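## Task

Carry the tote from the staging bench over to the work bench, where benchl and benchr are mounted. Take the wooden block out of the tote and set it on the plate at the top of the stand's post (the stand is fixed to the floor next to benchr). The post is already pinned at the correct height and has to finish pinned at that same hole. If the pin is pulled, the post must never fall and must never be let down quickly, even while held. At the end the tote must sit upright fully on the work bench top with nothing overhanging its edge. Any number of robots may be used. Finish with every gripper released and every robot moved away, and no robot fallen over or left leaning.

## Robot and tools

ROBOTS. r1 is a mobile Hello Robot Stretch 3: a two-wheel base (0.33 m long, 0.34 m wide, a small passive caster at the back), a mast with a lift, and one telescoping arm that reaches out to the robot's RIGHT. It cannot drive sideways; to move the gripper forward or back you drive the base. It spins about the point midway between its drive wheels, 0.05 m behind the front edge. With the arm in and wrist folded it sweeps a 0.28 m radius when turning; an unfolded level wrist reaches beyond that. benchl and benchr are six-joint i2rt Big YAM arms bolted to the work bench (benchl is the left one when facing the arms), each with a two-finger gripper and a wrist camera. Their reach is about 1.0 m from the joint 1 axis. Their mounting may be slightly raised, tilted or rotated.

execute_actions. Arguments: actions (a list holding one action, or empty to just read state and images) and cameras (list from benchl_cam_wrist, benchr_cam_wrist, r1_head_camera, r1_nav_camera, r1_wrist_camera, all; null/omitted/["all"] means all, [] means none). An action is an object keyed by robot name; everything in it starts at once. For r1: base holds exactly one command, either translate_m (metres, -1 to 1, a relative drive from where the base last measured itself, forward positive) or rotate_rad (radians, -3.2 to 3.2, a relative turn in place, left/counter-clockwise positive). r1 joints are absolute targets: lift_m 0 to 1.1 (arm height), arm_m 0 to 0.52 (extension), wrist_yaw_rad -1.345 to 4.42 (0 along the arm, positive toward the front, 3.0 folded over the base), wrist_pitch_rad -1.57 to 0.451 (0 level, negative tips fingers down), wrist_roll_rad -2.911 to 2.911, gripper_m -0.089 to 0.179 (larger is wider; real fingertip gap is 0.007 to 0.025 less; zero gap below 0.007), head_pan_rad -3.953 to 1.73 (-1.57 looks along the arm), head_tilt_rad -1.53 to 0.419 (negative down). contact_limits takes arm_m: an effort percentage 1 to 100 at which the arm motion halts with contact_stop; it also caps holding force until the next action. For benchl/benchr: joints are absolute targets in radians: joint1_rad -2.879 to 2.879 (yaw about the foot, positive CCW from above), joint2_rad 0 to 3.141 (shoulder; 0 is upper arm pointing back), joint3_rad 0 to 3.019 (elbow; 0 folded), joint4_rad -1.692 to 1.57 (hand pitch, positive fingers up), joint5_rad -1.57 to 0.157 is not the range: it is -1.57 to 1.57 (sideways swing, positive to the arm's right), joint6_rad -2.094 to 2.094 (roll, positive clockwise viewed from behind), gripper_m 0 to 0.093 (actual fingertip distance). Anything left out of an action may keep pushing toward an older target. Unknown keys or out-of-range numbers reject the whole call, nothing moves. If a result reports a stop, the remaining calls of that reply are skipped.

wait: seconds, 0 to 10; returns state and images without new commands. zoom_image: camera and region [x0, y0, x1, y1] in pixels of that camera's latest full image, at most 504 by 504. finished_scene: scene, the number of the current scene; ends it permanently and reports success.

FRAMES. r1 base frame: origin on the floor between the drive wheels, x forward, y left, z up. hand_pose is in this frame, at the fingertip closing point (at zero wrist angles its x is up, y back toward the mast, z to the rear). Odometry is the base frame at scene start; heading -3.142 to 3.142, left positive; it counts wheel turns, so slip looks like travel. Bench arm fixed frame: origin at the foot on the joint 1 axis, x forward at joint1 0, y left, z up along that axis; hand is the midpoint of the fingertips, its z along the fingers, its y the closing direction.

RESULTS. base_status/joint_status per motion: done, off_target (resting away from target, may still push), contact_stop, time_out, torque_fault (r1 wrist servo limp for 10 s), not_followed (bench arm targets withheld by the self/inter-arm check, flagged by "joint command not followed" and a cause line; may be retried with later actions). on_its_own covers uncommanded joints; "held at" is the held target, not the position. motor_effort is percent of max, bracket = peak, biased and noisy. r1 also reports lidar_m (12 sectors of 30 degrees, 1st ahead then counter-clockwise, plane 0.17 m high, "-" nothing seen), wrist_depth_mm (7x7 grid, 45-1000 mm), head_depth_mm (7x7 of the sideways image, 280-4000 mm), base_tilt (degrees forward/right, a few degrees of fixed bias), turned_by_wheels and turned_by_imu, and the contact_limits in force. The pictures line lists image order.

HANDLING. Grip by sending a gripper_m smaller than the object; release by going at least 0.02 above the touching value; neither reading nor done proves a grasp. r1 base runs fast only with lift_m under 0.30, arm_m under 0.03 and wrist_yaw_rad over 2.54. Fold or unfold the r1 wrist only with lift_m 0.32 to 0.95, pitch -0.4, roll near 0; keep pitch -0.5 or lower if yaw is below -0.4. r1 lift and arm go slack after contact_stop; a slack lift may sink under load. Bench arms do not stop on contact and can push hard; time_out joints keep pushing, so resend their reported positions; their paths can swing wide.

AVOID. Any firm press between robots (base contact with another robot is already dangerous; driving further presses hard), r1 tipping (pushing high up above about 0.45 m, driving while holding something fixed, snagging; if tilted, back off in small steps, free the gripper, lower lift to about 0.2), wrist torque faults, dropping or slamming objects, the post falling or descending fast, and ending with a robot leaning. Loose objects may get a short external push.

Each tool is called as name(argument=value, ...), one argument or row to a line, values as JSON.

## Session

execute_actions(
  actions=[],
)

Scene clock: 0.00 s.
r1.base_odometry: x=+0.000 y=+0.000 heading=+0.000 (m, m, rad; r1's odometry frame)
r1.turned_by_wheels: +0.000 (rad since the last result)
r1.turned_by_imu: +0.000 (rad since the last result)
r1.base_tilt: forward=+1.3 right=-0.9 (deg)
r1.lidar_m: 2.13 1.81 1.80 2.04 1.93 1.65 2.20 1.99 1.98 2.25 2.46 2.56
r1.head_depth_mm: 1994 2856 2920 2903 2897 2835 2087 / 1995 2954 3085 3093 3110 2991 2058 / 1990 2667 2780 2783 2812 2765 2052 / 2000 2424 2451 2490 2517 2531 2061 / 1993 2180 2218 2230 2245 2256 2073 / 1918 2004 2023 2038 2038 2055 1997 / 1820 1835 1845 1859 1878 1886 1893
r1.base_status: not commanded
r1.joint_positions: lift_m=+0.490 arm_m=+0.000 wrist_yaw_rad=+2.900 wrist_pitch_rad=-0.615 wrist_roll_rad=+0.018 gripper_m=+0.037 head_pan_rad=-0.006 head_tilt_rad=-0.005
r1.joint_status: not commanded
r1.motor_effort: left_wheel=+0 right_wheel=+0 lift_m=+41 arm_m=+0 wrist_yaw_rad=+0 wrist_pitch_rad=+6 wrist_roll_rad=+0 gripper_m=+0 head_pan_rad=+0 head_tilt_rad=+2 (%)
r1.hand_pose: x=+0.0255 y=+0.0453 z=+0.4616 quat_wxyz=(+0.295, +0.700, +0.129, +0.637) (m; r1's base frame)
r1.wrist_depth_mm: - - - - - - - / - - - - - - - / 997 - 963 980 959 944 954 / 867 843 841 861 811 822 798 / 755 731 - 725 716 722 701 / 654 649 - 657 612 630 626 / 587 589 - 580 569 562 571
benchl.joint_positions: joint1_rad=-1.588 joint2_rad=+0.801 joint3_rad=+0.704 joint4_rad=-1.515 joint5_rad=-0.007 joint6_rad=-0.016 gripper_m=+0.095
benchl.joint_status: not commanded
benchl.hand: x=-0.0023 y=-0.1770 z=+0.1670 quat_wxyz=(+0.012, -0.707, -0.707, -0.017) (m; benchl's fixed frame)
benchr.joint_positions: joint1_rad=+1.588 joint2_rad=+0.801 joint3_rad=+0.697 joint4_rad=-1.492 joint5_rad=+0.005 joint6_rad=+0.017 gripper_m=+0.094
benchr.joint_status: not commanded
benchr.hand: x=-0.0018 y=+0.1806 z=+0.1644 quat_wxyz=(+0.007, +0.707, -0.707, +0.011) (m; benchr's fixed frame)
pictures: benchl_cam_wrist, benchr_cam_wrist, r1_head_camera (sideways: a quarter turn clockwise sets it upright), r1_nav_camera (sideways: a quarter turn counterclockwise sets it upright), r1_wrist_camera
Images, in order (width x height): benchl_cam_wrist 616x616, benchr_cam_wrist 616x616, r1_head_camera 896x504, r1_nav_camera 672x504, r1_wrist_camera 644x364.

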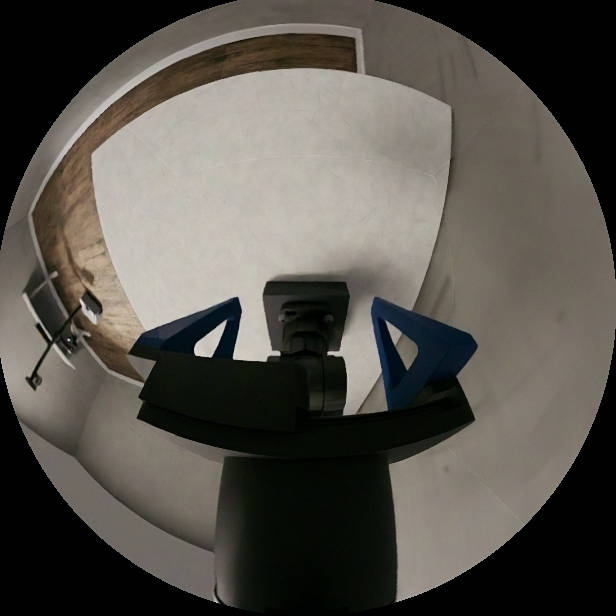

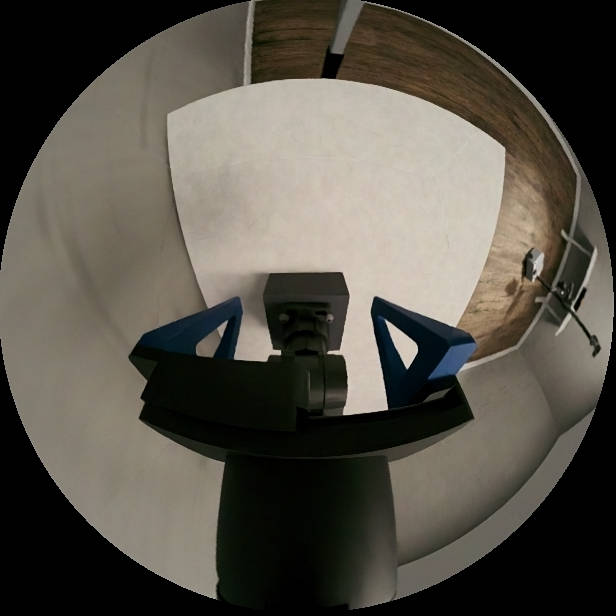

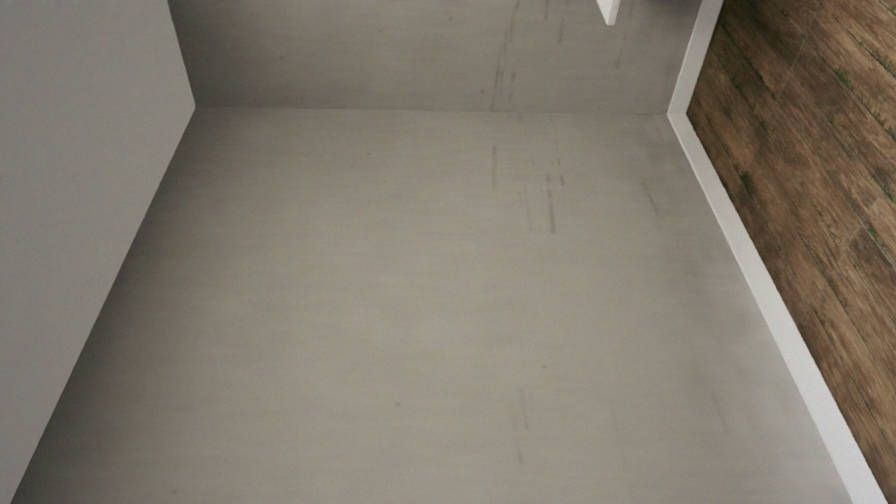

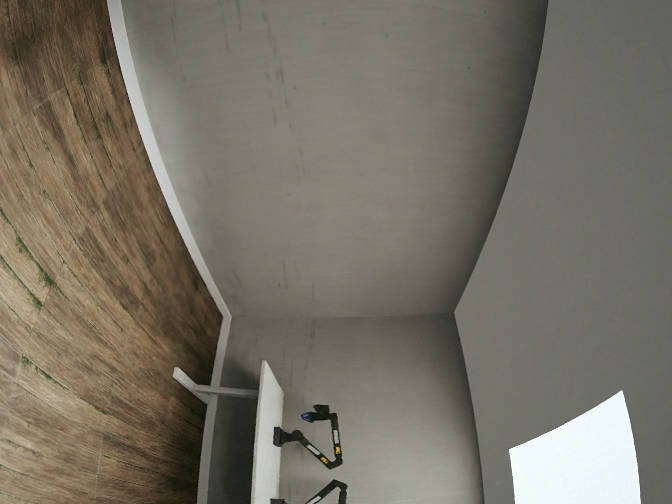

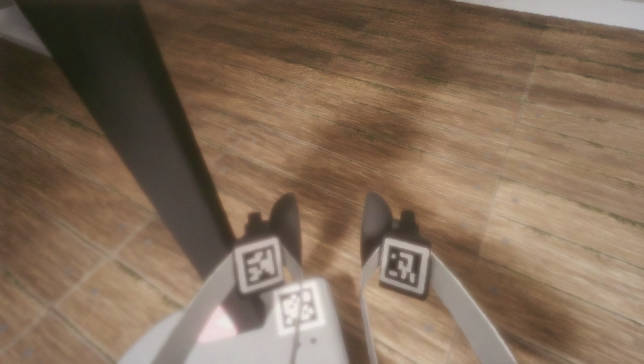

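execute_actions(
  actions=[
    {"r1":{"joints":{"head_pan_rad":-3.9,"head_tilt_rad":-0.4}}},
  ],
  cameras=["r1_head_camera","r1_nav_camera"],
)

Scene clock: 8.13 s.
r1.base_odometry: x=+0.000 y=+0.000 heading=+0.000 (m, m, rad; r1's odometry frame)
r1.turned_by_wheels: +0.000 (rad since the last result)
r1.turned_by_imu: -0.001 (rad since the last result)
r1.base_tilt: forward=+1.2 right=-1.1 (deg)
r1.lidar_m: 2.13 1.80 1.80 2.04 1.93 1.65 2.19 1.99 1.98 2.26 2.45 2.56
r1.head_depth_mm: - - - - - - - / 1596 1715 1839 1467 2142 - - / 1611 1726 1844 1296 2140 1650 1345 / 1618 1722 1859 1296 2138 1655 1349 / 1614 1731 1846 1296 2137 1654 1351 / 1609 1738 1870 1469 2151 1663 1348 / 1629 1748 1886 1469 1965 1651 1355
r1.base_status: not commanded
r1.joint_positions: lift_m=+0.490 arm_m=+0.000 wrist_yaw_rad=+2.900 wrist_pitch_rad=-0.615 wrist_roll_rad=+0.018 gripper_m=+0.037 head_pan_rad=-3.893 head_tilt_rad=-0.395
r1.joint_status: all done
r1.motor_effort: left_wheel=+0(0) right_wheel=+0(0) lift_m=+41(41) arm_m=-1(1) wrist_yaw_rad=+0(0) wrist_pitch_rad=+6(6) wrist_roll_rad=+0(0) gripper_m=+1(1) head_pan_rad=-2(34) head_tilt_rad=-2(32) (%)
r1.hand_pose: x=+0.0255 y=+0.0453 z=+0.4616 quat_wxyz=(+0.295, +0.700, +0.129, +0.637) (m; r1's base frame)
r1.wrist_depth_mm: - - - - - - - / - - - - - - - / 992 - 971 957 950 943 928 / 856 830 870 827 840 818 807 / 731 716 - 719 728 704 706 / 655 636 - 658 623 625 614 / 584 587 - 573 572 568 562
benchl.joint_positions: joint1_rad=-1.588 joint2_rad=+0.801 joint3_rad=+0.704 joint4_rad=-1.515 joint5_rad=-0.007 joint6_rad=-0.016 gripper_m=+0.095
benchl.joint_status: not commanded
benchl.hand: x=-0.0023 y=-0.1770 z=+0.1670 quat_wxyz=(+0.012, -0.707, -0.707, -0.017) (m; benchl's fixed frame)
benchr.joint_positions: joint1_rad=+1.588 joint2_rad=+0.801 joint3_rad=+0.697 joint4_rad=-1.492 joint5_rad=+0.005 joint6_rad=+0.017 gripper_m=+0.094
benchr.joint_status: not commanded
benchr.hand: x=-0.0018 y=+0.1806 z=+0.1644 quat_wxyz=(+0.007, +0.707, -0.707, +0.011) (m; benchr's fixed frame)
pictures: r1_head_camera (sideways: a quarter turn clockwise sets it upright), r1_nav_camera (sideways: a quarter turn counterclockwise sets it upright)
Images, in order (width x height): r1_head_camera 896x504, r1_nav_camera 672x504.

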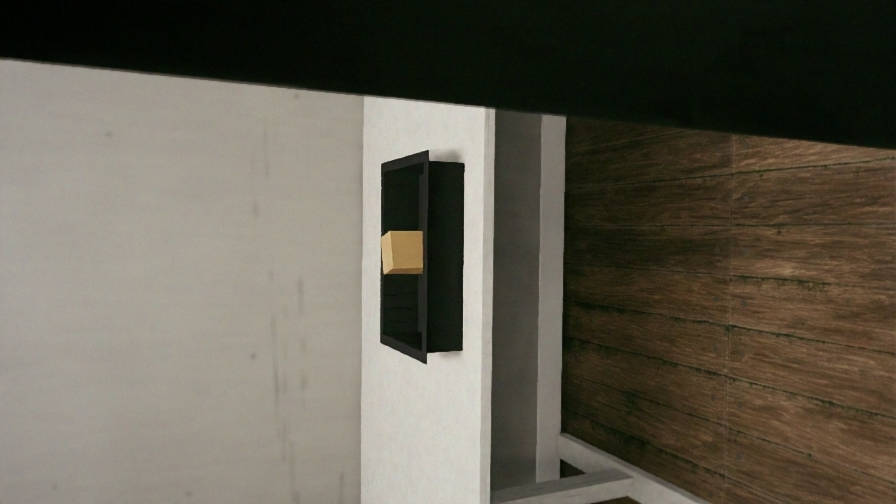

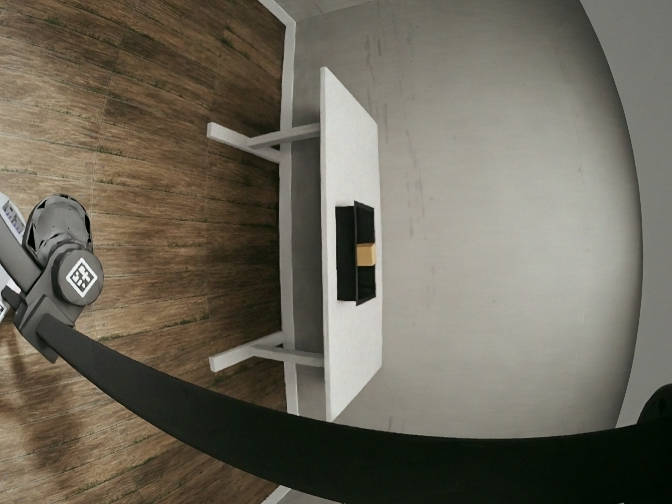

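execute_actions(
  actions=[
    {"r1":{"base":{"rotate_rad":-0.75},"joints":{"lift_m":0.28,"wrist_pitch_rad":-0.4,"wrist_yaw_rad":3.0}}},
  ],
  cameras=[],
)

execute_actions(
  actions=[
    {"r1":{"base":{"translate_m":-0.7}}},
  ],
  cameras=[],
)

execute_actions(
  actions=[
    {"r1":{"base":{"rotate_rad":-1.57},"joints":{"lift_m":0.94,"head_pan_rad":-1.57,"head_tilt_rad":-0.8}}},
  ],
  cameras=[],
)

execute_actions(
  actions=[
    {"r1":{"joints":{"wrist_yaw_rad":0}}},
  ],
  cameras=[],
)

execute_actions(
  actions=[
    {"r1":{"joints":{"lift_m":1.08,"wrist_pitch_rad":-1.5,"wrist_roll_rad":1.57,"gripper_m":0.12,"arm_m":0.2}}},
  ],
  cameras=["r1_head_camera","r1_wrist_camera"],
)

Scene clock: 18.77 s.
r1.base_odometry: x=+0.000 y=+0.000 heading=-0.750 (m, m, rad; r1's odometry frame)
r1.turned_by_wheels: -0.750 (rad since the last result)
r1.turned_by_imu: -0.746 (rad since the last result)
r1.base_tilt: forward=+1.2 right=-1.2 (deg)
r1.lidar_m: 2.46 2.55 1.87 1.80 1.87 1.58 1.93 1.65 2.06 1.98 2.06 2.59
r1.head_depth_mm: - - - - - - - / 1870 1984 2137 2312 2148 - - / 2050 2182 2362 2534 2146 1653 1341 / 2142 2313 2469 2677 2141 1655 1341 / 2000 2121 2301 2462 2141 1665 1354 / 1839 1964 2087 2241 2143 1615 1348 / 1720 1823 1937 1466 1914 1654 1353
r1.base_status: done
r1.joint_positions: lift_m=+0.280 arm_m=+0.000 wrist_yaw_rad=+2.997 wrist_pitch_rad=-0.419 wrist_roll_rad=+0.018 gripper_m=+0.037 head_pan_rad=-3.893 head_tilt_rad=-0.395
r1.joint_status: all done
r1.motor_effort: left_wheel=+1(4) right_wheel=-2(6) lift_m=+29(36) arm_m=-1(0) wrist_yaw_rad=+1(3) wrist_pitch_rad=+12(11) wrist_roll_rad=+0(0) gripper_m=+0(1) head_pan_rad=-2(2) head_tilt_rad=-3(3) (%)
r1.hand_pose: x=+0.0110 y=+0.0774 z=+0.2927 quat_wxyz=(+0.198, +0.706, +0.095, +0.673) (m; r1's base frame)
r1.wrist_depth_mm: - - - - - - - / - - - - - - - / 966 944 921 905 879 879 876 / 717 718 715 712 688 684 679 / 588 587 - 566 573 562 555 / 500 511 - - 458 483 476 / 441 - - - 419 412 415
benchl.joint_positions: joint1_rad=-1.588 joint2_rad=+0.801 joint3_rad=+0.704 joint4_rad=-1.515 joint5_rad=-0.007 joint6_rad=-0.016 gripper_m=+0.095
benchl.joint_status: not commanded
benchl.hand: x=-0.0023 y=-0.1770 z=+0.1670 quat_wxyz=(+0.012, -0.707, -0.707, -0.017) (m; benchl's fixed frame)
benchr.joint_positions: joint1_rad=+1.588 joint2_rad=+0.801 joint3_rad=+0.697 joint4_rad=-1.492 joint5_rad=+0.005 joint6_rad=+0.017 gripper_m=+0.094
benchr.joint_status: not commanded
benchr.hand: x=-0.0018 y=+0.1806 z=+0.1644 quat_wxyz=(+0.007, +0.707, -0.707, +0.011) (m; benchr's fixed frame)
pictures: none
No camera images: the call's "cameras" was empty. Leave "cameras" out to get every camera's image.

Scene clock: 22.93 s.
r1.base_odometry: x=-0.512 y=+0.477 heading=-0.750 (m, m, rad; r1's odometry frame)
r1.turned_by_wheels: +0.000 (rad since the last result)
r1.turned_by_imu: -0.007 (rad since the last result)
r1.base_tilt: forward=+1.2 right=-1.0 (deg)
r1.lidar_m: 3.18 2.57 1.87 1.80 1.75 0.94 1.22 1.05 1.72 1.99 2.06 2.79
r1.head_depth_mm: - - - - - - - / 1638 1786 1936 2151 2146 - - / 1486 1615 1770 1949 969 1560 1349 / 1363 1466 1593 1732 967 826 1351 / 1260 1352 1447 1529 967 747 1297 / 1170 1244 1331 1359 970 746 1253 / 1085 1151 1226 1280 966 746 625
r1.base_status: done
r1.joint_positions: lift_m=+0.280 arm_m=+0.000 wrist_yaw_rad=+2.998 wrist_pitch_rad=-0.419 wrist_roll_rad=+0.018 gripper_m=+0.037 head_pan_rad=-3.893 head_tilt_rad=-0.396
r1.joint_status: not commanded
r1.motor_effort: left_wheel=+1(6) right_wheel=-2(10) lift_m=+29(30) arm_m=+0(1) wrist_yaw_rad=+0(2) wrist_pitch_rad=+12(12) wrist_roll_rad=+0(0) gripper_m=+1(0) head_pan_rad=-3(2) head_tilt_rad=-2(3) (%)
r1.hand_pose: x=+0.0109 y=+0.0775 z=+0.2928 quat_wxyz=(+0.198, +0.706, +0.095, +0.673) (m; r1's base frame)
r1.wrist_depth_mm: - - - - - - - / - - - - - - - / 964 936 898 888 878 902 874 / 716 725 705 710 681 688 674 / 590 584 - 571 573 564 554 / 493 506 - - 462 486 467 / 438 - - - 415 420 414
benchl.joint_positions: joint1_rad=-1.588 joint2_rad=+0.801 joint3_rad=+0.704 joint4_rad=-1.515 joint5_rad=-0.007 joint6_rad=-0.016 gripper_m=+0.095
benchl.joint_status: not commanded
benchl.hand: x=-0.0023 y=-0.1770 z=+0.1670 quat_wxyz=(+0.012, -0.707, -0.707, -0.017) (m; benchl's fixed frame)
benchr.joint_positions: joint1_rad=+1.588 joint2_rad=+0.801 joint3_rad=+0.697 joint4_rad=-1.492 joint5_rad=+0.005 joint6_rad=+0.017 gripper_m=+0.094
benchr.joint_status: not commanded
benchr.hand: x=-0.0018 y=+0.1806 z=+0.1644 quat_wxyz=(+0.007, +0.707, -0.707, +0.011) (m; benchr's fixed frame)
pictures: none
No camera images: the call's "cameras" was empty. Leave "cameras" out to get every camera's image.

Scene clock: 29.77 s.
r1.base_odometry: x=-0.512 y=+0.477 heading=-2.320 (m, m, rad; r1's odometry frame)
r1.turned_by_wheels: -1.570 (rad since the last result)
r1.turned_by_imu: -1.560 (rad since the last result)
r1.base_tilt: forward=+1.4 right=-1.1 (deg)
r1.lidar_m: 1.98 2.05 2.79 3.17 2.57 1.87 1.80 1.76 0.94 1.22 1.05 1.72
r1.head_depth_mm: 1044 1142 922 - - 1230 1115 / 1045 1138 874 723 - 1246 1139 / 1046 1145 866 723 - - - / 1051 1151 837 726 - 1227 - / 1050 1149 849 728 - 1240 1123 / 1051 1153 851 730 1407 1258 1122 / 1053 1155 937 730 1413 1273 1130
r1.base_status: done
r1.joint_positions: lift_m=+0.940 arm_m=+0.000 wrist_yaw_rad=+2.998 wrist_pitch_rad=-0.419 wrist_roll_rad=+0.018 gripper_m=+0.037 head_pan_rad=-1.577 head_tilt_rad=-0.790
r1.joint_status: all done
r1.motor_effort: left_wheel=+1(6) right_wheel=-2(8) lift_m=+50(50) arm_m=+0(0) wrist_yaw_rad=+1(1) wrist_pitch_rad=+11(12) wrist_roll_rad=+0(0) gripper_m=+0(0) head_pan_rad=+3(33) head_tilt_rad=-6(35) (%)
r1.hand_pose: x=+0.0109 y=+0.0775 z=+0.9522 quat_wxyz=(+0.197, +0.706, +0.095, +0.673) (m; r1's base frame)
r1.wrist_depth_mm: - - - - - - - / - - - - - - - / - - - - - - - / - - - - - - - / - - - - - - - / - - - - - - - / - - - - - - -
benchl.joint_positions: joint1_rad=-1.588 joint2_rad=+0.801 joint3_rad=+0.704 joint4_rad=-1.515 joint5_rad=-0.007 joint6_rad=-0.016 gripper_m=+0.095
benchl.joint_status: not commanded
benchl.hand: x=-0.0023 y=-0.1770 z=+0.1670 quat_wxyz=(+0.012, -0.707, -0.707, -0.017) (m; benchl's fixed frame)
benchr.joint_positions: joint1_rad=+1.588 joint2_rad=+0.801 joint3_rad=+0.697 joint4_rad=-1.492 joint5_rad=+0.005 joint6_rad=+0.017 gripper_m=+0.094
benchr.joint_status: not commanded
benchr.hand: x=-0.0018 y=+0.1806 z=+0.1644 quat_wxyz=(+0.007, +0.707, -0.707, +0.011) (m; benchr's fixed frame)
pictures: none
No camera images: the call's "cameras" was empty. Leave "cameras" out to get every camera's image.

Scene clock: 32.27 s.
r1.base_odometry: x=-0.512 y=+0.477 heading=-2.320 (m, m, rad; r1's odometry frame)
r1.turned_by_wheels: +0.000 (rad since the last result)
r1.turned_by_imu: +0.000 (rad since the last result)
r1.base_tilt: forward=+1.3 right=-1.0 (deg)
r1.lidar_m: 1.98 2.06 2.79 3.16 2.57 1.87 1.80 1.76 0.94 1.22 1.05 1.72
r1.head_depth_mm: 1042 1144 928 - - - 1082 / 1046 1142 874 712 - - 1099 / 1048 1143 864 - - - 1099 / 1047 1151 837 726 1405 1270 1123 / 1051 1150 847 728 1404 1269 1123 / 1049 1151 849 730 1414 1281 1118 / 1051 1160 938 731 1411 1278 1124
r1.base_status: not commanded
r1.joint_positions: lift_m=+0.940 arm_m=+0.000 wrist_yaw_rad=+0.003 wrist_pitch_rad=-0.419 wrist_roll_rad=+0.018 gripper_m=+0.037 head_pan_rad=-1.577 head_tilt_rad=-0.790
r1.joint_status: all done
r1.motor_effort: left_wheel=+1(1) right_wheel=-2(2) lift_m=+50(50) arm_m=+0(1) wrist_yaw_rad=-3(3) wrist_pitch_rad=+11(11) wrist_roll_rad=+0(0) gripper_m=+0(1) head_pan_rad=+3(3) head_tilt_rad=-5(6) (%)
r1.hand_pose: x=-0.0208 y=-0.3688 z=+0.9522 quat_wxyz=(+0.686, +0.147, -0.697, -0.148) (m; r1's base frame)
r1.wrist_depth_mm: 903 927 924 929 908 924 895 / 989 - 977 - 975 965 987 / 789 800 595 612 743 741 749 / 614 546 574 543 564 576 576 / 501 401 403 403 390 481 471 / 424 420 407 412 393 410 408 / 389 382 380 379 380 376 371
benchl.joint_positions: joint1_rad=-1.588 joint2_rad=+0.801 joint3_rad=+0.704 joint4_rad=-1.515 joint5_rad=-0.007 joint6_rad=-0.016 gripper_m=+0.095
benchl.joint_status: not commanded
benchl.hand: x=-0.0023 y=-0.1770 z=+0.1670 quat_wxyz=(+0.012, -0.707, -0.707, -0.017) (m; benchl's fixed frame)
benchr.joint_positions: joint1_rad=+1.588 joint2_rad=+0.801 joint3_rad=+0.697 joint4_rad=-1.492 joint5_rad=+0.005 joint6_rad=+0.017 gripper_m=+0.094
benchr.joint_status: not commanded
benchr.hand: x=-0.0018 y=+0.1806 z=+0.1644 quat_wxyz=(+0.007, +0.707, -0.707, +0.011) (m; benchr's fixed frame)
pictures: none
No camera images: the call's "cameras" was empty. Leave "cameras" out to get every camera's image.

Scene clock: 34.97 s.
r1.base_odometry: x=-0.512 y=+0.477 heading=-2.320 (m, m, rad; r1's odometry frame)
r1.turned_by_wheels: +0.000 (rad since the last result)
r1.turned_by_imu: -0.001 (rad since the last result)
r1.base_tilt: forward=+1.2 right=-1.1 (deg)
r1.lidar_m: 1.98 2.06 2.79 3.18 2.57 1.87 1.80 1.76 0.94 1.22 1.05 1.72
r1.head_depth_mm: 1096 1135 898 760 1396 1265 1118 / - 1130 868 722 1391 1265 1118 / - - - 725 1430 1273 1115 / 1045 - 755 727 1408 1275 1124 / 1048 1149 847 725 1409 1274 1119 / 1054 1153 855 729 1416 1274 1126 / 1054 1156 937 731 1405 1281 1129
r1.base_status: not commanded
r1.joint_positions: lift_m=+1.080 arm_m=+0.200 wrist_yaw_rad=+0.002 wrist_pitch_rad=-1.493 wrist_roll_rad=+1.566 gripper_m=+0.120 head_pan_rad=-1.577 head_tilt_rad=-0.790
r1.joint_status: all done
r1.motor_effort: left_wheel=+1(1) right_wheel=-2(2) lift_m=+50(51) arm_m=+2(1) wrist_yaw_rad=-1(2) wrist_pitch_rad=-4(11) wrist_roll_rad=+2(4) gripper_m=+1(80) head_pan_rad=+3(3) head_tilt_rad=-6(5) (%)
r1.hand_pose: x=-0.0215 y=-0.3403 z=+0.9610 quat_wxyz=(+0.003, +0.002, -0.734, -0.679) (m; r1's base frame)
r1.wrist_depth_mm: 315 310 381 - - - 988 / 410 361 395 - - - 992 / 431 413 411 - - - - / 435 422 422 - - - - / 325 404 442 - - - - / 474 468 452 - - - - / 457 448 470 - - - -
benchl.joint_positions: joint1_rad=-1.588 joint2_rad=+0.801 joint3_rad=+0.704 joint4_rad=-1.515 joint5_rad=-0.007 joint6_rad=-0.016 gripper_m=+0.095
benchl.joint_status: not commanded
benchl.hand: x=-0.0023 y=-0.1770 z=+0.1670 quat_wxyz=(+0.012, -0.707, -0.707, -0.017) (m; benchl's fixed frame)
benchr.joint_positions: joint1_rad=+1.588 joint2_rad=+0.801 joint3_rad=+0.697 joint4_rad=-1.492 joint5_rad=+0.005 joint6_rad=+0.017 gripper_m=+0.094
benchr.joint_status: not commanded
benchr.hand: x=-0.0018 y=+0.1806 z=+0.1644 quat_wxyz=(+0.007, +0.707, -0.707, +0.011) (m; benchr's fixed frame)
pictures: r1_head_camera (sideways: a quarter turn clockwise sets it upright), r1_wrist_camera
Images, in order (width x height): r1_head_camera 896x504, r1_wrist_camera 644x364.

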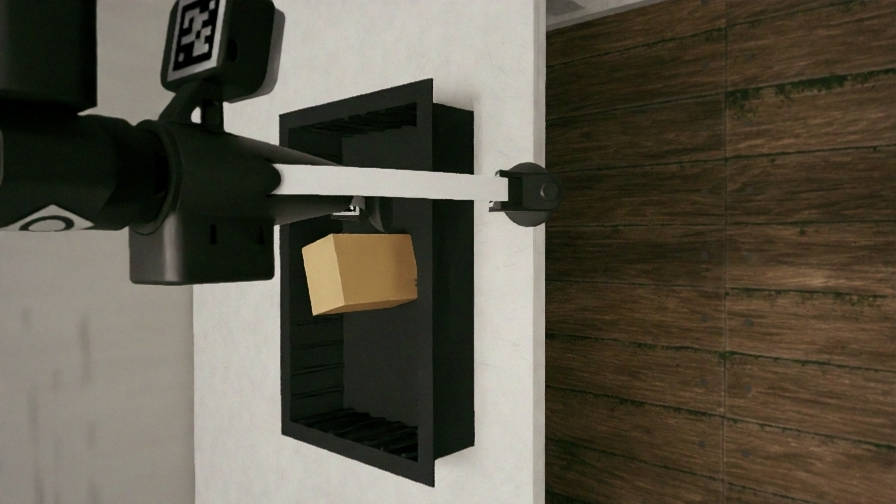

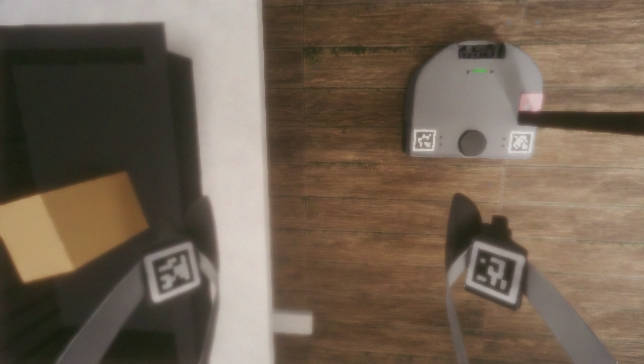

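execute_actions(
  actions=[
    {"r1":{"base":{"translate_m":0.05},"joints":{"lift_m":1.02,"gripper_m":0.09,"arm_m":0.39}}},
  ],
  cameras=["r1_head_camera","r1_wrist_camera"],
)

Scene clock: 46.23 s.
r1.base_odometry: x=-0.546 y=+0.440 heading=-2.320 (m, m, rad; r1's odometry frame)
r1.turned_by_wheels: +0.000 (rad since the last result)
r1.turned_by_imu: -0.001 (rad since the last result)
r1.base_tilt: forward=+1.3 right=-1.0 (deg)
r1.lidar_m: 1.93 2.01 2.72 3.16 2.65 1.92 1.85 1.75 0.97 1.22 1.02 1.72
r1.head_depth_mm: 1050 1133 925 722 1400 1265 1121 / 1097 1100 846 721 1402 1269 1119 / - 1119 862 724 1393 1266 1120 / 1049 1133 838 725 1401 1274 1118 / 1052 1152 867 727 1407 1275 1122 / 1049 1162 851 728 1405 1271 1127 / 1050 1155 940 767 1413 1276 1129
r1.base_status: done
r1.joint_positions: lift_m=+1.020 arm_m=+0.390 wrist_yaw_rad=+0.001 wrist_pitch_rad=-1.494 wrist_roll_rad=+1.566 gripper_m=+0.090 head_pan_rad=-1.577 head_tilt_rad=-0.790
r1.joint_status: all done
r1.motor_effort: left_wheel=+1(5) right_wheel=-2(4) lift_m=+30(47) arm_m=+2(1) wrist_yaw_rad=-1(1) wrist_pitch_rad=-4(4) wrist_roll_rad=+2(2) gripper_m=+0(80) head_pan_rad=+3(3) head_tilt_rad=-6(5) (%)
r1.hand_pose: x=-0.0215 y=-0.5301 z=+0.9017 quat_wxyz=(+0.003, +0.002, -0.734, -0.680) (m; r1's base frame)
r1.wrist_depth_mm: 269 327 320 310 308 947 952 / 268 337 329 321 316 - - / 282 347 345 332 333 - - / 293 307 264 342 345 - - / 346 315 321 358 351 - - / 410 350 382 371 370 - - / 434 371 388 381 387 - -
benchl.joint_positions: joint1_rad=-1.588 joint2_rad=+0.801 joint3_rad=+0.704 joint4_rad=-1.515 joint5_rad=-0.007 joint6_rad=-0.016 gripper_m=+0.095
benchl.joint_status: not commanded
benchl.hand: x=-0.0023 y=-0.1770 z=+0.1670 quat_wxyz=(+0.012, -0.707, -0.707, -0.017) (m; benchl's fixed frame)
benchr.joint_positions: joint1_rad=+1.588 joint2_rad=+0.801 joint3_rad=+0.697 joint4_rad=-1.492 joint5_rad=+0.005 joint6_rad=+0.017 gripper_m=+0.094
benchr.joint_status: not commanded
benchr.hand: x=-0.0018 y=+0.1806 z=+0.1644 quat_wxyz=(+0.007, +0.707, -0.707, +0.011) (m; benchr's fixed frame)
pictures: r1_head_camera (sideways: a quarter turn clockwise sets it upright), r1_wrist_camera
Images, in order (width x height): r1_head_camera 896x504, r1_wrist_camera 644x364.

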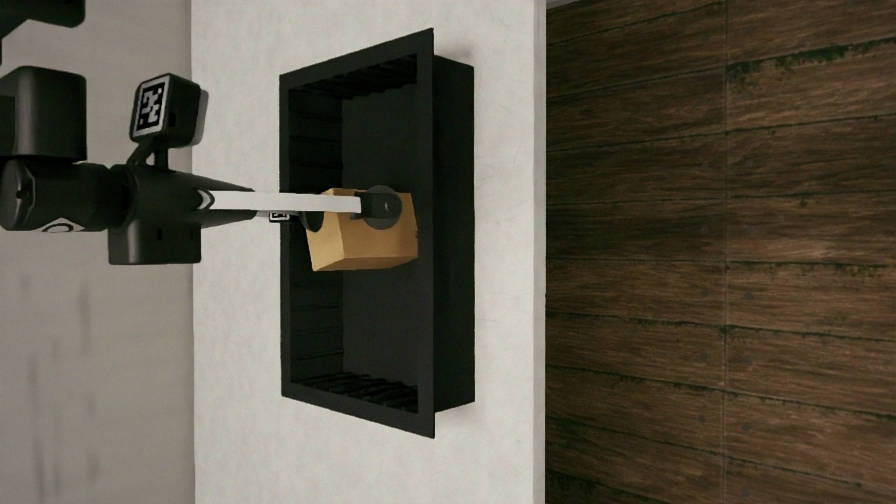

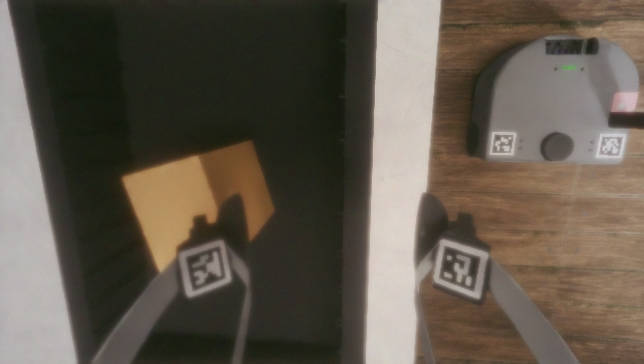

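Table about 0.15 below tips.

execute_actions(
  actions=[
    {"r1":{"joints":{"lift_m":0.91,"arm_m":0.375}}},
  ],
  cameras=["r1_head_camera","r1_wrist_camera"],
)

execute_actions(
  actions=[
    {"r1":{"joints":{"gripper_m":-0.05}}},
  ],
  cameras=[],
)

execute_actions(
  actions=[
    {"r1":{"joints":{"lift_m":0.98}}},
  ],
  cameras=["r1_head_camera","r1_wrist_camera"],
)

Scene clock: 53.10 s.
r1.base_odometry: x=-0.546 y=+0.440 heading=-2.320 (m, m, rad; r1's odometry frame)
r1.turned_by_wheels: +0.000 (rad since the last result)
r1.turned_by_imu: -0.001 (rad since the last result)
r1.base_tilt: forward=+1.3 right=-1.0 (deg)
r1.lidar_m: 1.93 2.01 2.73 3.16 2.65 1.92 1.85 1.75 0.97 1.22 1.02 1.72
r1.head_depth_mm: 1033 - - 708 1393 1258 1116 / 1007 - 843 722 1388 1265 1118 / 1031 - 867 725 1397 1268 1124 / 1049 1148 815 724 1404 1270 1123 / 1047 1148 868 725 1405 1270 1118 / 1048 1152 852 727 1403 1272 1124 / 1050 1161 936 768 1407 1270 1131
r1.base_status: not commanded
r1.joint_positions: lift_m=+0.910 arm_m=+0.375 wrist_yaw_rad=+0.001 wrist_pitch_rad=-1.494 wrist_roll_rad=+1.566 gripper_m=+0.090 head_pan_rad=-1.577 head_tilt_rad=-0.790
r1.joint_status: all done
r1.motor_effort: left_wheel=+1(1) right_wheel=-2(2) lift_m=+29(30) arm_m=-2(1) wrist_yaw_rad=-2(1) wrist_pitch_rad=-4(4) wrist_roll_rad=+2(2) gripper_m=+0(0) head_pan_rad=+3(3) head_tilt_rad=-6(5) (%)
r1.hand_pose: x=-0.0215 y=-0.5156 z=+0.7917 quat_wxyz=(+0.003, +0.002, -0.733, -0.680) (m; r1's base frame)
r1.wrist_depth_mm: 224 219 213 127 203 870 839 / 231 226 220 131 211 905 - / 239 234 226 137 219 - - / 246 191 235 141 227 949 941 / 134 170 241 148 236 987 973 / 129 154 255 152 245 - - / 129 269 265 159 257 - -
benchl.joint_positions: joint1_rad=-1.588 joint2_rad=+0.801 joint3_rad=+0.704 joint4_rad=-1.515 joint5_rad=-0.007 joint6_rad=-0.016 gripper_m=+0.095
benchl.joint_status: not commanded
benchl.hand: x=-0.0023 y=-0.1770 z=+0.1670 quat_wxyz=(+0.012, -0.707, -0.707, -0.017) (m; benchl's fixed frame)
benchr.joint_positions: joint1_rad=+1.588 joint2_rad=+0.801 joint3_rad=+0.697 joint4_rad=-1.492 joint5_rad=+0.005 joint6_rad=+0.017 gripper_m=+0.094
benchr.joint_status: not commanded
benchr.hand: x=-0.0018 y=+0.1806 z=+0.1644 quat_wxyz=(+0.007, +0.707, -0.707, +0.011) (m; benchr's fixed frame)
pictures: r1_head_camera (sideways: a quarter turn clockwise sets it upright), r1_wrist_camera
Images, in order (width x height): r1_head_camera 896x504, r1_wrist_camera 644x364.

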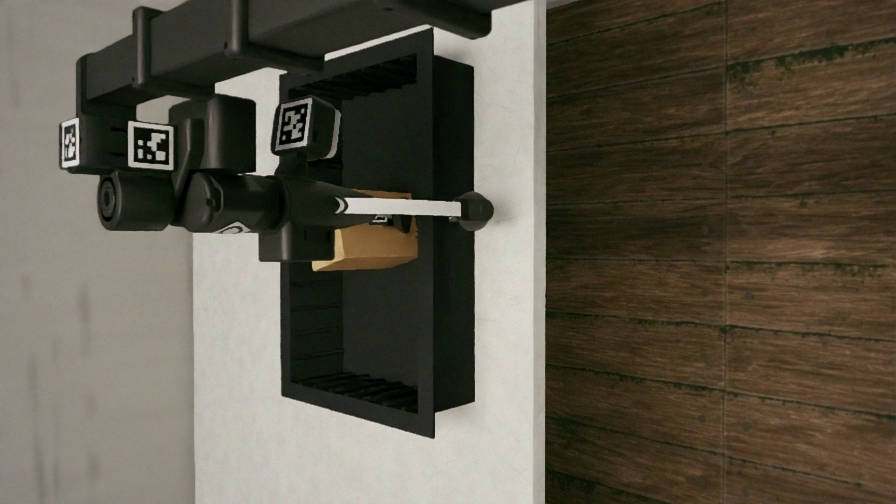

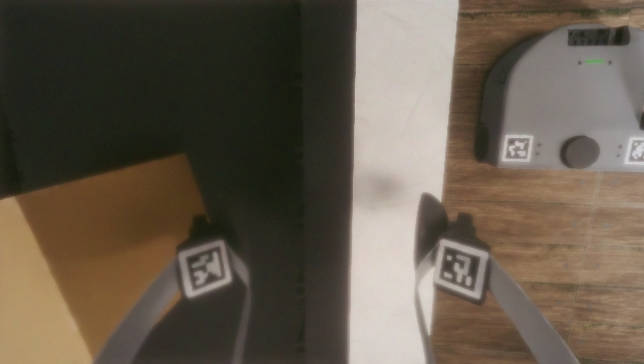

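Scene clock: 55.00 s.
r1.base_odometry: x=-0.546 y=+0.440 heading=-2.320 (m, m, rad; r1's odometry frame)
r1.turned_by_wheels: +0.000 (rad since the last result)
r1.turned_by_imu: +0.000 (rad since the last result)
r1.base_tilt: forward=+1.3 right=-1.0 (deg)
r1.lidar_m: 1.94 2.00 2.73 3.15 2.65 1.93 1.85 1.75 0.97 1.22 1.02 1.72
r1.head_depth_mm: 1033 - - 704 1390 1256 1117 / 1011 - 843 713 1394 1265 1120 / 1027 - 867 715 1399 1265 1120 / 1045 1151 789 714 1400 1269 1121 / 1047 1152 860 715 1407 1270 1121 / 1049 1153 858 713 1412 1282 1122 / 1049 1160 938 769 1407 1270 1125
r1.base_status: not commanded
r1.joint_positions: lift_m=+0.910 arm_m=+0.375 wrist_yaw_rad=+0.001 wrist_pitch_rad=-1.494 wrist_roll_rad=+1.566 gripper_m=-0.049 head_pan_rad=-1.577 head_tilt_rad=-0.791
r1.joint_status: all done
r1.motor_effort: left_wheel=+2(2) right_wheel=-3(3) lift_m=+34(34) arm_m=-2(2) wrist_yaw_rad=-1(1) wrist_pitch_rad=-4(17) wrist_roll_rad=+2(2) gripper_m=-26(97) head_pan_rad=+3(3) head_tilt_rad=-5(6) (%)
r1.hand_pose: x=-0.0215 y=-0.5156 z=+0.7915 quat_wxyz=(+0.003, +0.002, -0.733, -0.680) (m; r1's base frame)
r1.wrist_depth_mm: 222 219 210 125 203 855 827 / 232 225 218 129 210 917 - / 240 233 227 134 218 - - / 246 183 234 139 227 930 921 / 129 163 239 142 235 968 925 / 124 154 252 149 248 - 968 / 127 147 262 157 252 - -
benchl.joint_positions: joint1_rad=-1.588 joint2_rad=+0.801 joint3_rad=+0.704 joint4_rad=-1.515 joint5_rad=-0.007 joint6_rad=-0.016 gripper_m=+0.095
benchl.joint_status: not commanded
benchl.hand: x=-0.0023 y=-0.1770 z=+0.1670 quat_wxyz=(+0.012, -0.707, -0.707, -0.017) (m; benchl's fixed frame)
benchr.joint_positions: joint1_rad=+1.588 joint2_rad=+0.801 joint3_rad=+0.697 joint4_rad=-1.492 joint5_rad=+0.005 joint6_rad=+0.017 gripper_m=+0.094
benchr.joint_status: not commanded
benchr.hand: x=-0.0018 y=+0.1806 z=+0.1644 quat_wxyz=(+0.007, +0.707, -0.707, +0.011) (m; benchr's fixed frame)
pictures: none
No camera images: the call's "cameras" was empty. Leave "cameras" out to get every camera's image.

Scene clock: 56.47 s.
r1.base_odometry: x=-0.546 y=+0.440 heading=-2.320 (m, m, rad; r1's odometry frame)
r1.turned_by_wheels: +0.000 (rad since the last result)
r1.turned_by_imu: +0.000 (rad since the last result)
r1.base_tilt: forward=+1.3 right=-0.9 (deg)
r1.lidar_m: 1.93 2.00 2.72 3.16 2.64 1.92 1.85 1.75 0.97 1.22 1.02 1.72
r1.head_depth_mm: - 1125 899 722 1401 1265 1114 / - 1178 832 649 1392 1269 1117 / - - 817 658 1401 1267 1118 / 1045 1151 705 664 1399 1267 1120 / 1047 1150 859 709 1402 1269 1125 / 1047 1151 839 726 1411 1274 1124 / 1052 1159 939 767 1405 1275 1122
r1.base_status: not commanded
r1.joint_positions: lift_m=+0.979 arm_m=+0.375 wrist_yaw_rad=+0.001 wrist_pitch_rad=-1.494 wrist_roll_rad=+1.566 gripper_m=-0.043 head_pan_rad=-1.577 head_tilt_rad=-0.791
r1.joint_status: all done
r1.on_its_own: gripper_m is held at -0.044, not at your -0.050, by its stall guard, which is still easing
r1.motor_effort: left_wheel=+1(2) right_wheel=-2(3) lift_m=+55(58) arm_m=-3(2) wrist_yaw_rad=-1(2) wrist_pitch_rad=-4(4) wrist_roll_rad=+2(2) gripper_m=-24(26) head_pan_rad=+3(3) head_tilt_rad=-5(6) (%)
r1.hand_pose: x=-0.0215 y=-0.5157 z=+0.8608 quat_wxyz=(+0.002, +0.002, -0.734, -0.680) (m; r1's base frame)
r1.wrist_depth_mm: 243 274 245 217 270 947 891 / 250 284 253 225 279 - - / 255 292 259 230 291 - - / 159 168 232 141 303 - 992 / 168 165 216 143 - - - / 178 163 289 153 - - - / 287 339 298 270 336 - -
benchl.joint_positions: joint1_rad=-1.588 joint2_rad=+0.801 joint3_rad=+0.704 joint4_rad=-1.515 joint5_rad=-0.007 joint6_rad=-0.016 gripper_m=+0.095
benchl.joint_status: not commanded
benchl.hand: x=-0.0023 y=-0.1770 z=+0.1670 quat_wxyz=(+0.012, -0.707, -0.707, -0.017) (m; benchl's fixed frame)
benchr.joint_positions: joint1_rad=+1.588 joint2_rad=+0.801 joint3_rad=+0.697 joint4_rad=-1.492 joint5_rad=+0.005 joint6_rad=+0.017 gripper_m=+0.094
benchr.joint_status: not commanded
benchr.hand: x=-0.0018 y=+0.1806 z=+0.1644 quat_wxyz=(+0.007, +0.707, -0.707, +0.011) (m; benchr's fixed frame)
pictures: r1_head_camera (sideways: a quarter turn clockwise sets it upright), r1_wrist_camera
Images, in order (width x height): r1_head_camera 896x504, r1_wrist_camera 644x364.

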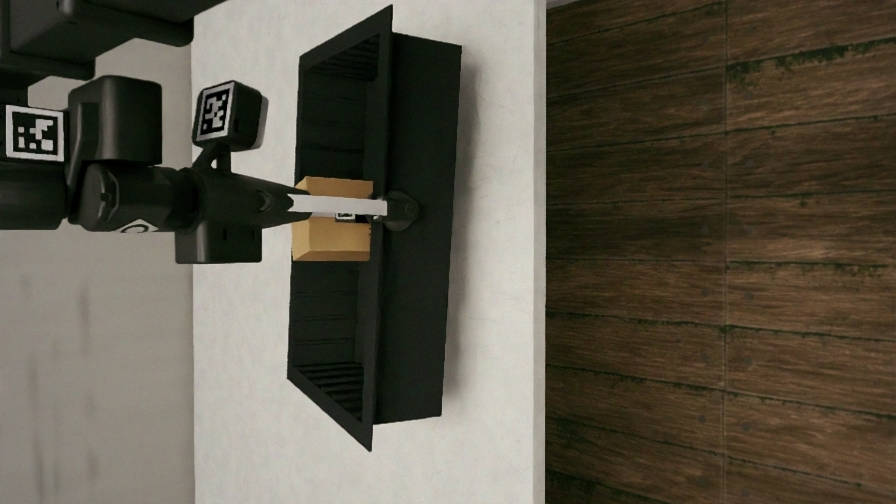

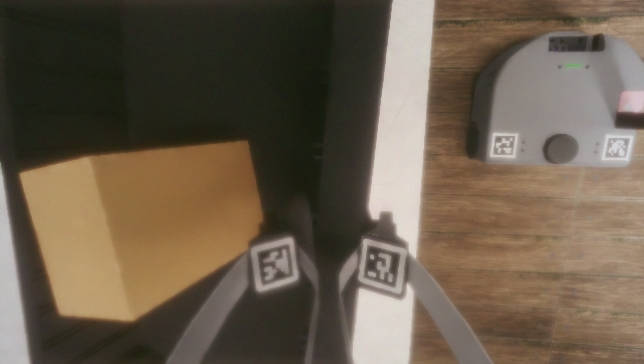

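execute_actions(
  actions=[
    {"r1":{"joints":{"lift_m":0.93}}},
  ],
  cameras=[],
)

execute_actions(
  actions=[
    {"r1":{"joints":{"gripper_m":0.09}}},
  ],
  cameras=[],
)

execute_actions(
  actions=[
    {"r1":{"joints":{"lift_m":1.03}}},
  ],
  cameras=[],
)

execute_actions(
  actions=[
    {"r1":{"joints":{"arm_m":0.47,"wrist_roll_rad":0,"gripper_m":0.15}}},
  ],
  cameras=["r1_head_camera","r1_wrist_camera"],
)

Scene clock: 66.03 s.
r1.base_odometry: x=-0.546 y=+0.440 heading=-2.320 (m, m, rad; r1's odometry frame)
r1.turned_by_wheels: +0.000 (rad since the last result)
r1.turned_by_imu: -0.001 (rad since the last result)
r1.base_tilt: forward=+1.3 right=-0.9 (deg)
r1.lidar_m: 1.94 2.00 2.72 3.15 2.65 1.92 1.85 1.75 0.97 1.22 1.02 1.72
r1.head_depth_mm: 1007 - 773 704 1398 1267 1116 / 992 1092 841 705 1400 1268 1124 / 1009 - 839 708 1400 1268 1120 / 1048 1149 840 705 1403 1266 1120 / 1054 1156 856 710 1407 1275 1120 / 1049 1154 862 710 1405 1274 1125 / 1051 1158 939 769 1408 1273 1127
r1.base_status: not commanded
r1.joint_positions: lift_m=+0.930 arm_m=+0.375 wrist_yaw_rad=+0.000 wrist_pitch_rad=-1.501 wrist_roll_rad=+1.571 gripper_m=-0.035 head_pan_rad=-1.577 head_tilt_rad=-0.791
r1.joint_status: all done
r1.on_its_own: gripper_m is held at -0.036, not at your -0.050, by its stall guard, which is not easing now
r1.motor_effort: left_wheel=+1(1) right_wheel=-1(2) lift_m=+32(47) arm_m=-2(3) wrist_yaw_rad=+0(1) wrist_pitch_rad=+1(4) wrist_roll_rad=+0(2) gripper_m=-20(20) head_pan_rad=+4(3) head_tilt_rad=-5(5) (%)
r1.hand_pose: x=-0.0215 y=-0.5136 z=+0.8117 quat_wxyz=(+0.000, +0.000, -0.731, -0.682) (m; r1's base frame)
r1.wrist_depth_mm: 240 228 219 207 223 888 850 / 247 238 226 215 232 899 - / 257 246 234 222 240 - - / 138 172 237 185 248 990 960 / 129 160 230 144 - - 982 / 133 154 261 150 - - - / 138 153 271 209 279 - -
benchl.joint_positions: joint1_rad=-1.588 joint2_rad=+0.801 joint3_rad=+0.704 joint4_rad=-1.515 joint5_rad=-0.007 joint6_rad=-0.016 gripper_m=+0.095
benchl.joint_status: not commanded
benchl.hand: x=-0.0023 y=-0.1770 z=+0.1670 quat_wxyz=(+0.012, -0.707, -0.707, -0.017) (m; benchl's fixed frame)
benchr.joint_positions: joint1_rad=+1.588 joint2_rad=+0.801 joint3_rad=+0.697 joint4_rad=-1.492 joint5_rad=+0.005 joint6_rad=+0.017 gripper_m=+0.094
benchr.joint_status: not commanded
benchr.hand: x=-0.0018 y=+0.1806 z=+0.1644 quat_wxyz=(+0.007, +0.707, -0.707, +0.011) (m; benchr's fixed frame)
pictures: none
No camera images: the call's "cameras" was empty. Leave "cameras" out to get every camera's image.

Scene clock: 67.83 s.
r1.base_odometry: x=-0.546 y=+0.440 heading=-2.320 (m, m, rad; r1's odometry frame)
r1.turned_by_wheels: +0.000 (rad since the last result)
r1.turned_by_imu: +0.000 (rad since the last result)
r1.base_tilt: forward=+1.3 right=-1.1 (deg)
r1.lidar_m: 1.93 2.00 2.72 3.17 2.65 1.92 1.85 1.75 0.97 1.22 1.02 1.71
r1.head_depth_mm: 1007 - 777 704 1401 1262 1113 / 989 1097 834 705 1399 1265 1118 / 1009 - 836 706 1399 1274 1119 / 1044 1147 827 692 1400 1265 1126 / 1049 1151 852 698 1396 1272 1122 / 1048 1150 878 705 1409 1279 1124 / 1048 1160 939 768 1407 1276 1126
r1.base_status: not commanded
r1.joint_positions: lift_m=+0.930 arm_m=+0.375 wrist_yaw_rad=+0.000 wrist_pitch_rad=-1.486 wrist_roll_rad=+1.571 gripper_m=+0.090 head_pan_rad=-1.577 head_tilt_rad=-0.791
r1.joint_status: all done
r1.motor_effort: left_wheel=+1(1) right_wheel=-2(1) lift_m=+33(33) arm_m=-2(2) wrist_yaw_rad=+0(0) wrist_pitch_rad=-8(9) wrist_roll_rad=+0(1) gripper_m=+2(82) head_pan_rad=+3(3) head_tilt_rad=-5(6) (%)
r1.hand_pose: x=-0.0215 y=-0.5175 z=+0.8116 quat_wxyz=(+0.000, +0.000, -0.736, -0.677) (m; r1's base frame)
r1.wrist_depth_mm: 232 236 223 212 126 884 842 / 233 244 233 220 130 925 - / 240 253 240 228 136 - - / 225 146 215 236 140 997 950 / 133 132 239 245 144 976 977 / 140 135 264 255 154 - - / 146 140 277 264 158 - -
benchl.joint_positions: joint1_rad=-1.588 joint2_rad=+0.801 joint3_rad=+0.704 joint4_rad=-1.515 joint5_rad=-0.007 joint6_rad=-0.016 gripper_m=+0.095
benchl.joint_status: not commanded
benchl.hand: x=-0.0023 y=-0.1770 z=+0.1670 quat_wxyz=(+0.012, -0.707, -0.707, -0.017) (m; benchl's fixed frame)
benchr.joint_positions: joint1_rad=+1.588 joint2_rad=+0.801 joint3_rad=+0.697 joint4_rad=-1.492 joint5_rad=+0.005 joint6_rad=+0.017 gripper_m=+0.094
benchr.joint_status: not commanded
benchr.hand: x=-0.0018 y=+0.1806 z=+0.1644 quat_wxyz=(+0.007, +0.707, -0.707, +0.011) (m; benchr's fixed frame)
pictures: none
No camera images: the call's "cameras" was empty. Leave "cameras" out to get every camera's image.

Scene clock: 69.57 s.
r1.base_odometry: x=-0.546 y=+0.440 heading=-2.320 (m, m, rad; r1's odometry frame)
r1.turned_by_wheels: +0.000 (rad since the last result)
r1.turned_by_imu: +0.000 (rad since the last result)
r1.base_tilt: forward=+1.3 right=-0.9 (deg)
r1.lidar_m: 1.93 2.00 2.72 3.16 2.65 1.92 1.85 1.75 0.96 1.22 1.02 1.71
r1.head_depth_mm: 1063 1137 923 703 1396 1262 1116 / 1085 1096 925 588 1396 1271 1116 / - 1118 926 595 1397 1266 1121 / 1044 1131 740 601 1398 1267 1122 / 1050 1150 814 710 1401 1272 1121 / 1052 1152 935 710 1407 1274 1126 / 1049 1156 938 768 1408 1279 1123
r1.base_status: not commanded
r1.joint_positions: lift_m=+1.030 arm_m=+0.375 wrist_yaw_rad=+0.000 wrist_pitch_rad=-1.488 wrist_roll_rad=+1.571 gripper_m=+0.090 head_pan_rad=-1.577 head_tilt_rad=-0.791
r1.joint_status: all done
r1.motor_effort: left_wheel=+1(1) right_wheel=-2(2) lift_m=+52(56) arm_m=-2(2) wrist_yaw_rad=+0(1) wrist_pitch_rad=-7(9) wrist_roll_rad=+0(0) gripper_m=+0(2) head_pan_rad=+3(3) head_tilt_rad=-5(5) (%)
r1.hand_pose: x=-0.0215 y=-0.5169 z=+0.9109 quat_wxyz=(+0.000, +0.000, -0.735, -0.678) (m; r1's base frame)
r1.wrist_depth_mm: 351 286 308 258 132 980 954 / 361 292 318 264 137 - - / 376 298 326 272 145 - - / 394 242 295 279 148 - - / 407 251 328 285 150 - - / 428 413 358 296 159 - - / 445 353 358 305 239 - -
benchl.joint_positions: joint1_rad=-1.588 joint2_rad=+0.801 joint3_rad=+0.704 joint4_rad=-1.515 joint5_rad=-0.007 joint6_rad=-0.016 gripper_m=+0.095
benchl.joint_status: not commanded
benchl.hand: x=-0.0023 y=-0.1770 z=+0.1670 quat_wxyz=(+0.012, -0.707, -0.707, -0.017) (m; benchl's fixed frame)
benchr.joint_positions: joint1_rad=+1.588 joint2_rad=+0.801 joint3_rad=+0.697 joint4_rad=-1.492 joint5_rad=+0.005 joint6_rad=+0.017 gripper_m=+0.094
benchr.joint_status: not commanded
benchr.hand: x=-0.0018 y=+0.1806 z=+0.1644 quat_wxyz=(+0.007, +0.707, -0.707, +0.011) (m; benchr's fixed frame)
pictures: none
No camera images: the call's "cameras" was empty. Leave "cameras" out to get every camera's image.

Scene clock: 71.50 s.
r1.base_odometry: x=-0.546 y=+0.440 heading=-2.320 (m, m, rad; r1's odometry frame)
r1.turned_by_wheels: +0.000 (rad since the last result)
r1.turned_by_imu: +0.000 (rad since the last result)
r1.base_tilt: forward=+1.3 right=-0.9 (deg)
r1.lidar_m: 1.93 2.01 2.72 3.15 2.65 1.92 1.85 1.75 0.97 1.22 1.02 1.72
r1.head_depth_mm: 1061 1136 845 758 1392 1268 1120 / 1063 1142 685 760 1393 1266 1119 / - 1140 660 761 1397 1266 1121 / 1035 1145 640 764 1399 1269 1125 / 1048 1153 626 745 1408 1277 1119 / 1048 1158 908 766 1400 1271 1129 / 1051 1159 937 767 1405 1274 1128
r1.base_status: not commanded
r1.joint_positions: lift_m=+1.030 arm_m=+0.470 wrist_yaw_rad=-0.002 wrist_pitch_rad=-1.509 wrist_roll_rad=+0.011 gripper_m=+0.150 head_pan_rad=-1.577 head_tilt_rad=-0.791
r1.joint_status: all done
r1.motor_effort: left_wheel=+0(1) right_wheel=+0(3) lift_m=+50(52) arm_m=+3(1) wrist_yaw_rad=+1(1) wrist_pitch_rad=+5(10) wrist_roll_rad=-5(7) gripper_m=+0(82) head_pan_rad=+3(3) head_tilt_rad=-5(5) (%)
r1.hand_pose: x=-0.0216 y=-0.6064 z=+0.9111 quat_wxyz=(+0.512, +0.481, -0.518, -0.488) (m; r1's base frame)
r1.wrist_depth_mm: 331 273 276 253 295 271 231 / 270 307 319 287 277 256 235 / 236 312 306 279 258 241 225 / 217 282 281 259 242 142 136 / 201 233 262 246 143 138 358 / 184 - 154 146 371 375 363 / 179 156 - - - - -
benchl.joint_positions: joint1_rad=-1.588 joint2_rad=+0.801 joint3_rad=+0.704 joint4_rad=-1.515 joint5_rad=-0.007 joint6_rad=-0.016 gripper_m=+0.095
benchl.joint_status: not commanded
benchl.hand: x=-0.0023 y=-0.1770 z=+0.1670 quat_wxyz=(+0.012, -0.707, -0.707, -0.017) (m; benchl's fixed frame)
benchr.joint_positions: joint1_rad=+1.588 joint2_rad=+0.801 joint3_rad=+0.697 joint4_rad=-1.492 joint5_rad=+0.005 joint6_rad=+0.017 gripper_m=+0.094
benchr.joint_status: not commanded
benchr.hand: x=-0.0018 y=+0.1806 z=+0.1644 quat_wxyz=(+0.007, +0.707, -0.707, +0.011) (m; benchr's fixed frame)
pictures: r1_head_camera (sideways: a quarter turn clockwise sets it upright), r1_wrist_camera
Images, in order (width x height): r1_head_camera 896x504, r1_wrist_camera 644x364.

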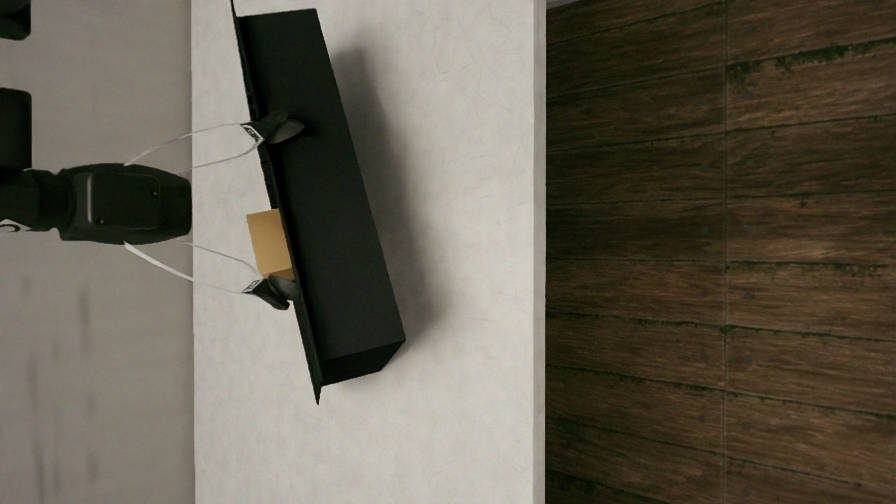

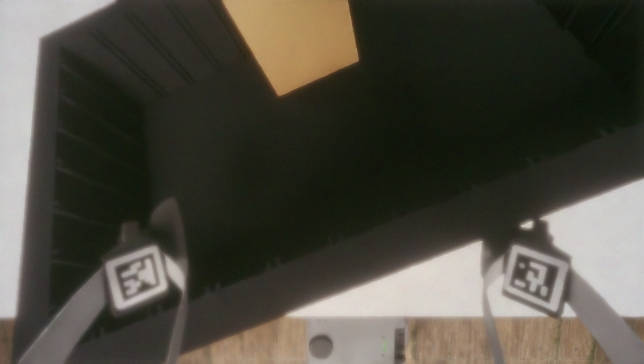

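execute_actions(
  actions=[
    {"r1":{"joints":{"lift_m":0.925,"arm_m":0.40,"wrist_roll_rad":1.3,"gripper_m":0.1}}},
  ],
  cameras=["r1_head_camera","r1_wrist_camera"],
)

Scene clock: 75.87 s.
r1.base_odometry: x=-0.546 y=+0.440 heading=-2.320 (m, m, rad; r1's odometry frame)
r1.turned_by_wheels: +0.000 (rad since the last result)
r1.turned_by_imu: -0.001 (rad since the last result)
r1.base_tilt: forward=+1.2 right=-1.1 (deg)
r1.lidar_m: 1.93 2.00 2.72 3.16 2.65 1.93 1.85 1.75 0.97 1.22 1.02 1.72
r1.head_depth_mm: 1022 - 779 740 1388 1262 1121 / 1006 1097 861 726 1390 1268 1117 / 1010 - 875 725 1400 1266 1119 / 1046 1149 826 724 1402 1269 1117 / 1050 1149 858 709 1409 1273 1126 / 1047 1154 882 748 1406 1278 1124 / 1050 1156 938 768 1414 1276 1126
r1.base_status: not commanded
r1.joint_positions: lift_m=+0.925 arm_m=+0.400 wrist_yaw_rad=-0.001 wrist_pitch_rad=-1.501 wrist_roll_rad=+1.295 gripper_m=+0.100 head_pan_rad=-1.577 head_tilt_rad=-0.791
r1.joint_status: all done
r1.motor_effort: left_wheel=+1(1) right_wheel=-2(2) lift_m=+29(44) arm_m=-2(3) wrist_yaw_rad=+1(1) wrist_pitch_rad=+1(5) wrist_roll_rad=+2(3) gripper_m=+0(85) head_pan_rad=+3(3) head_tilt_rad=-6(6) (%)
r1.hand_pose: x=-0.0216 y=-0.5388 z=+0.8068 quat_wxyz=(+0.100, +0.093, -0.724, -0.676) (m; r1's base frame)
r1.wrist_depth_mm: 241 233 228 222 221 216 862 / 246 242 236 229 226 225 874 / 185 246 245 236 233 230 - / 181 242 253 243 240 - - / 183 265 259 251 248 - 969 / 273 277 268 260 258 - - / 273 288 279 270 272 - -
benchl.joint_positions: joint1_rad=-1.588 joint2_rad=+0.801 joint3_rad=+0.704 joint4_rad=-1.515 joint5_rad=-0.007 joint6_rad=-0.016 gripper_m=+0.095
benchl.joint_status: not commanded
benchl.hand: x=-0.0023 y=-0.1770 z=+0.1670 quat_wxyz=(+0.012, -0.707, -0.707, -0.017) (m; benchl's fixed frame)
benchr.joint_positions: joint1_rad=+1.588 joint2_rad=+0.801 joint3_rad=+0.697 joint4_rad=-1.492 joint5_rad=+0.005 joint6_rad=+0.017 gripper_m=+0.094
benchr.joint_status: not commanded
benchr.hand: x=-0.0018 y=+0.1806 z=+0.1644 quat_wxyz=(+0.007, +0.707, -0.707, +0.011) (m; benchr's fixed frame)
pictures: r1_head_camera (sideways: a quarter turn clockwise sets it upright), r1_wrist_camera
Images, in order (width x height): r1_head_camera 896x504, r1_wrist_camera 644x364.

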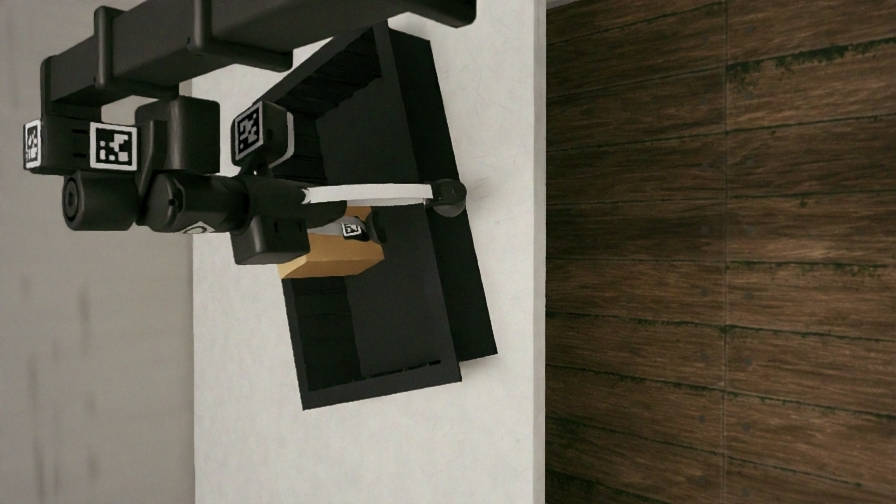

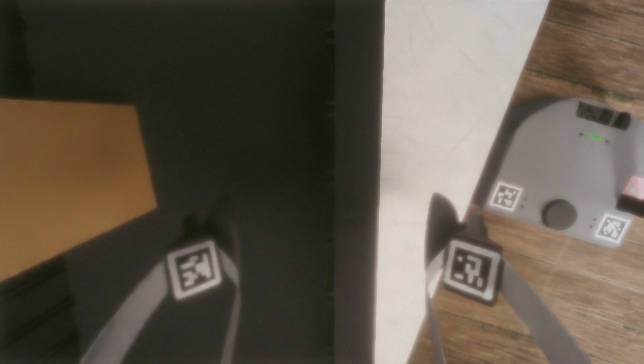

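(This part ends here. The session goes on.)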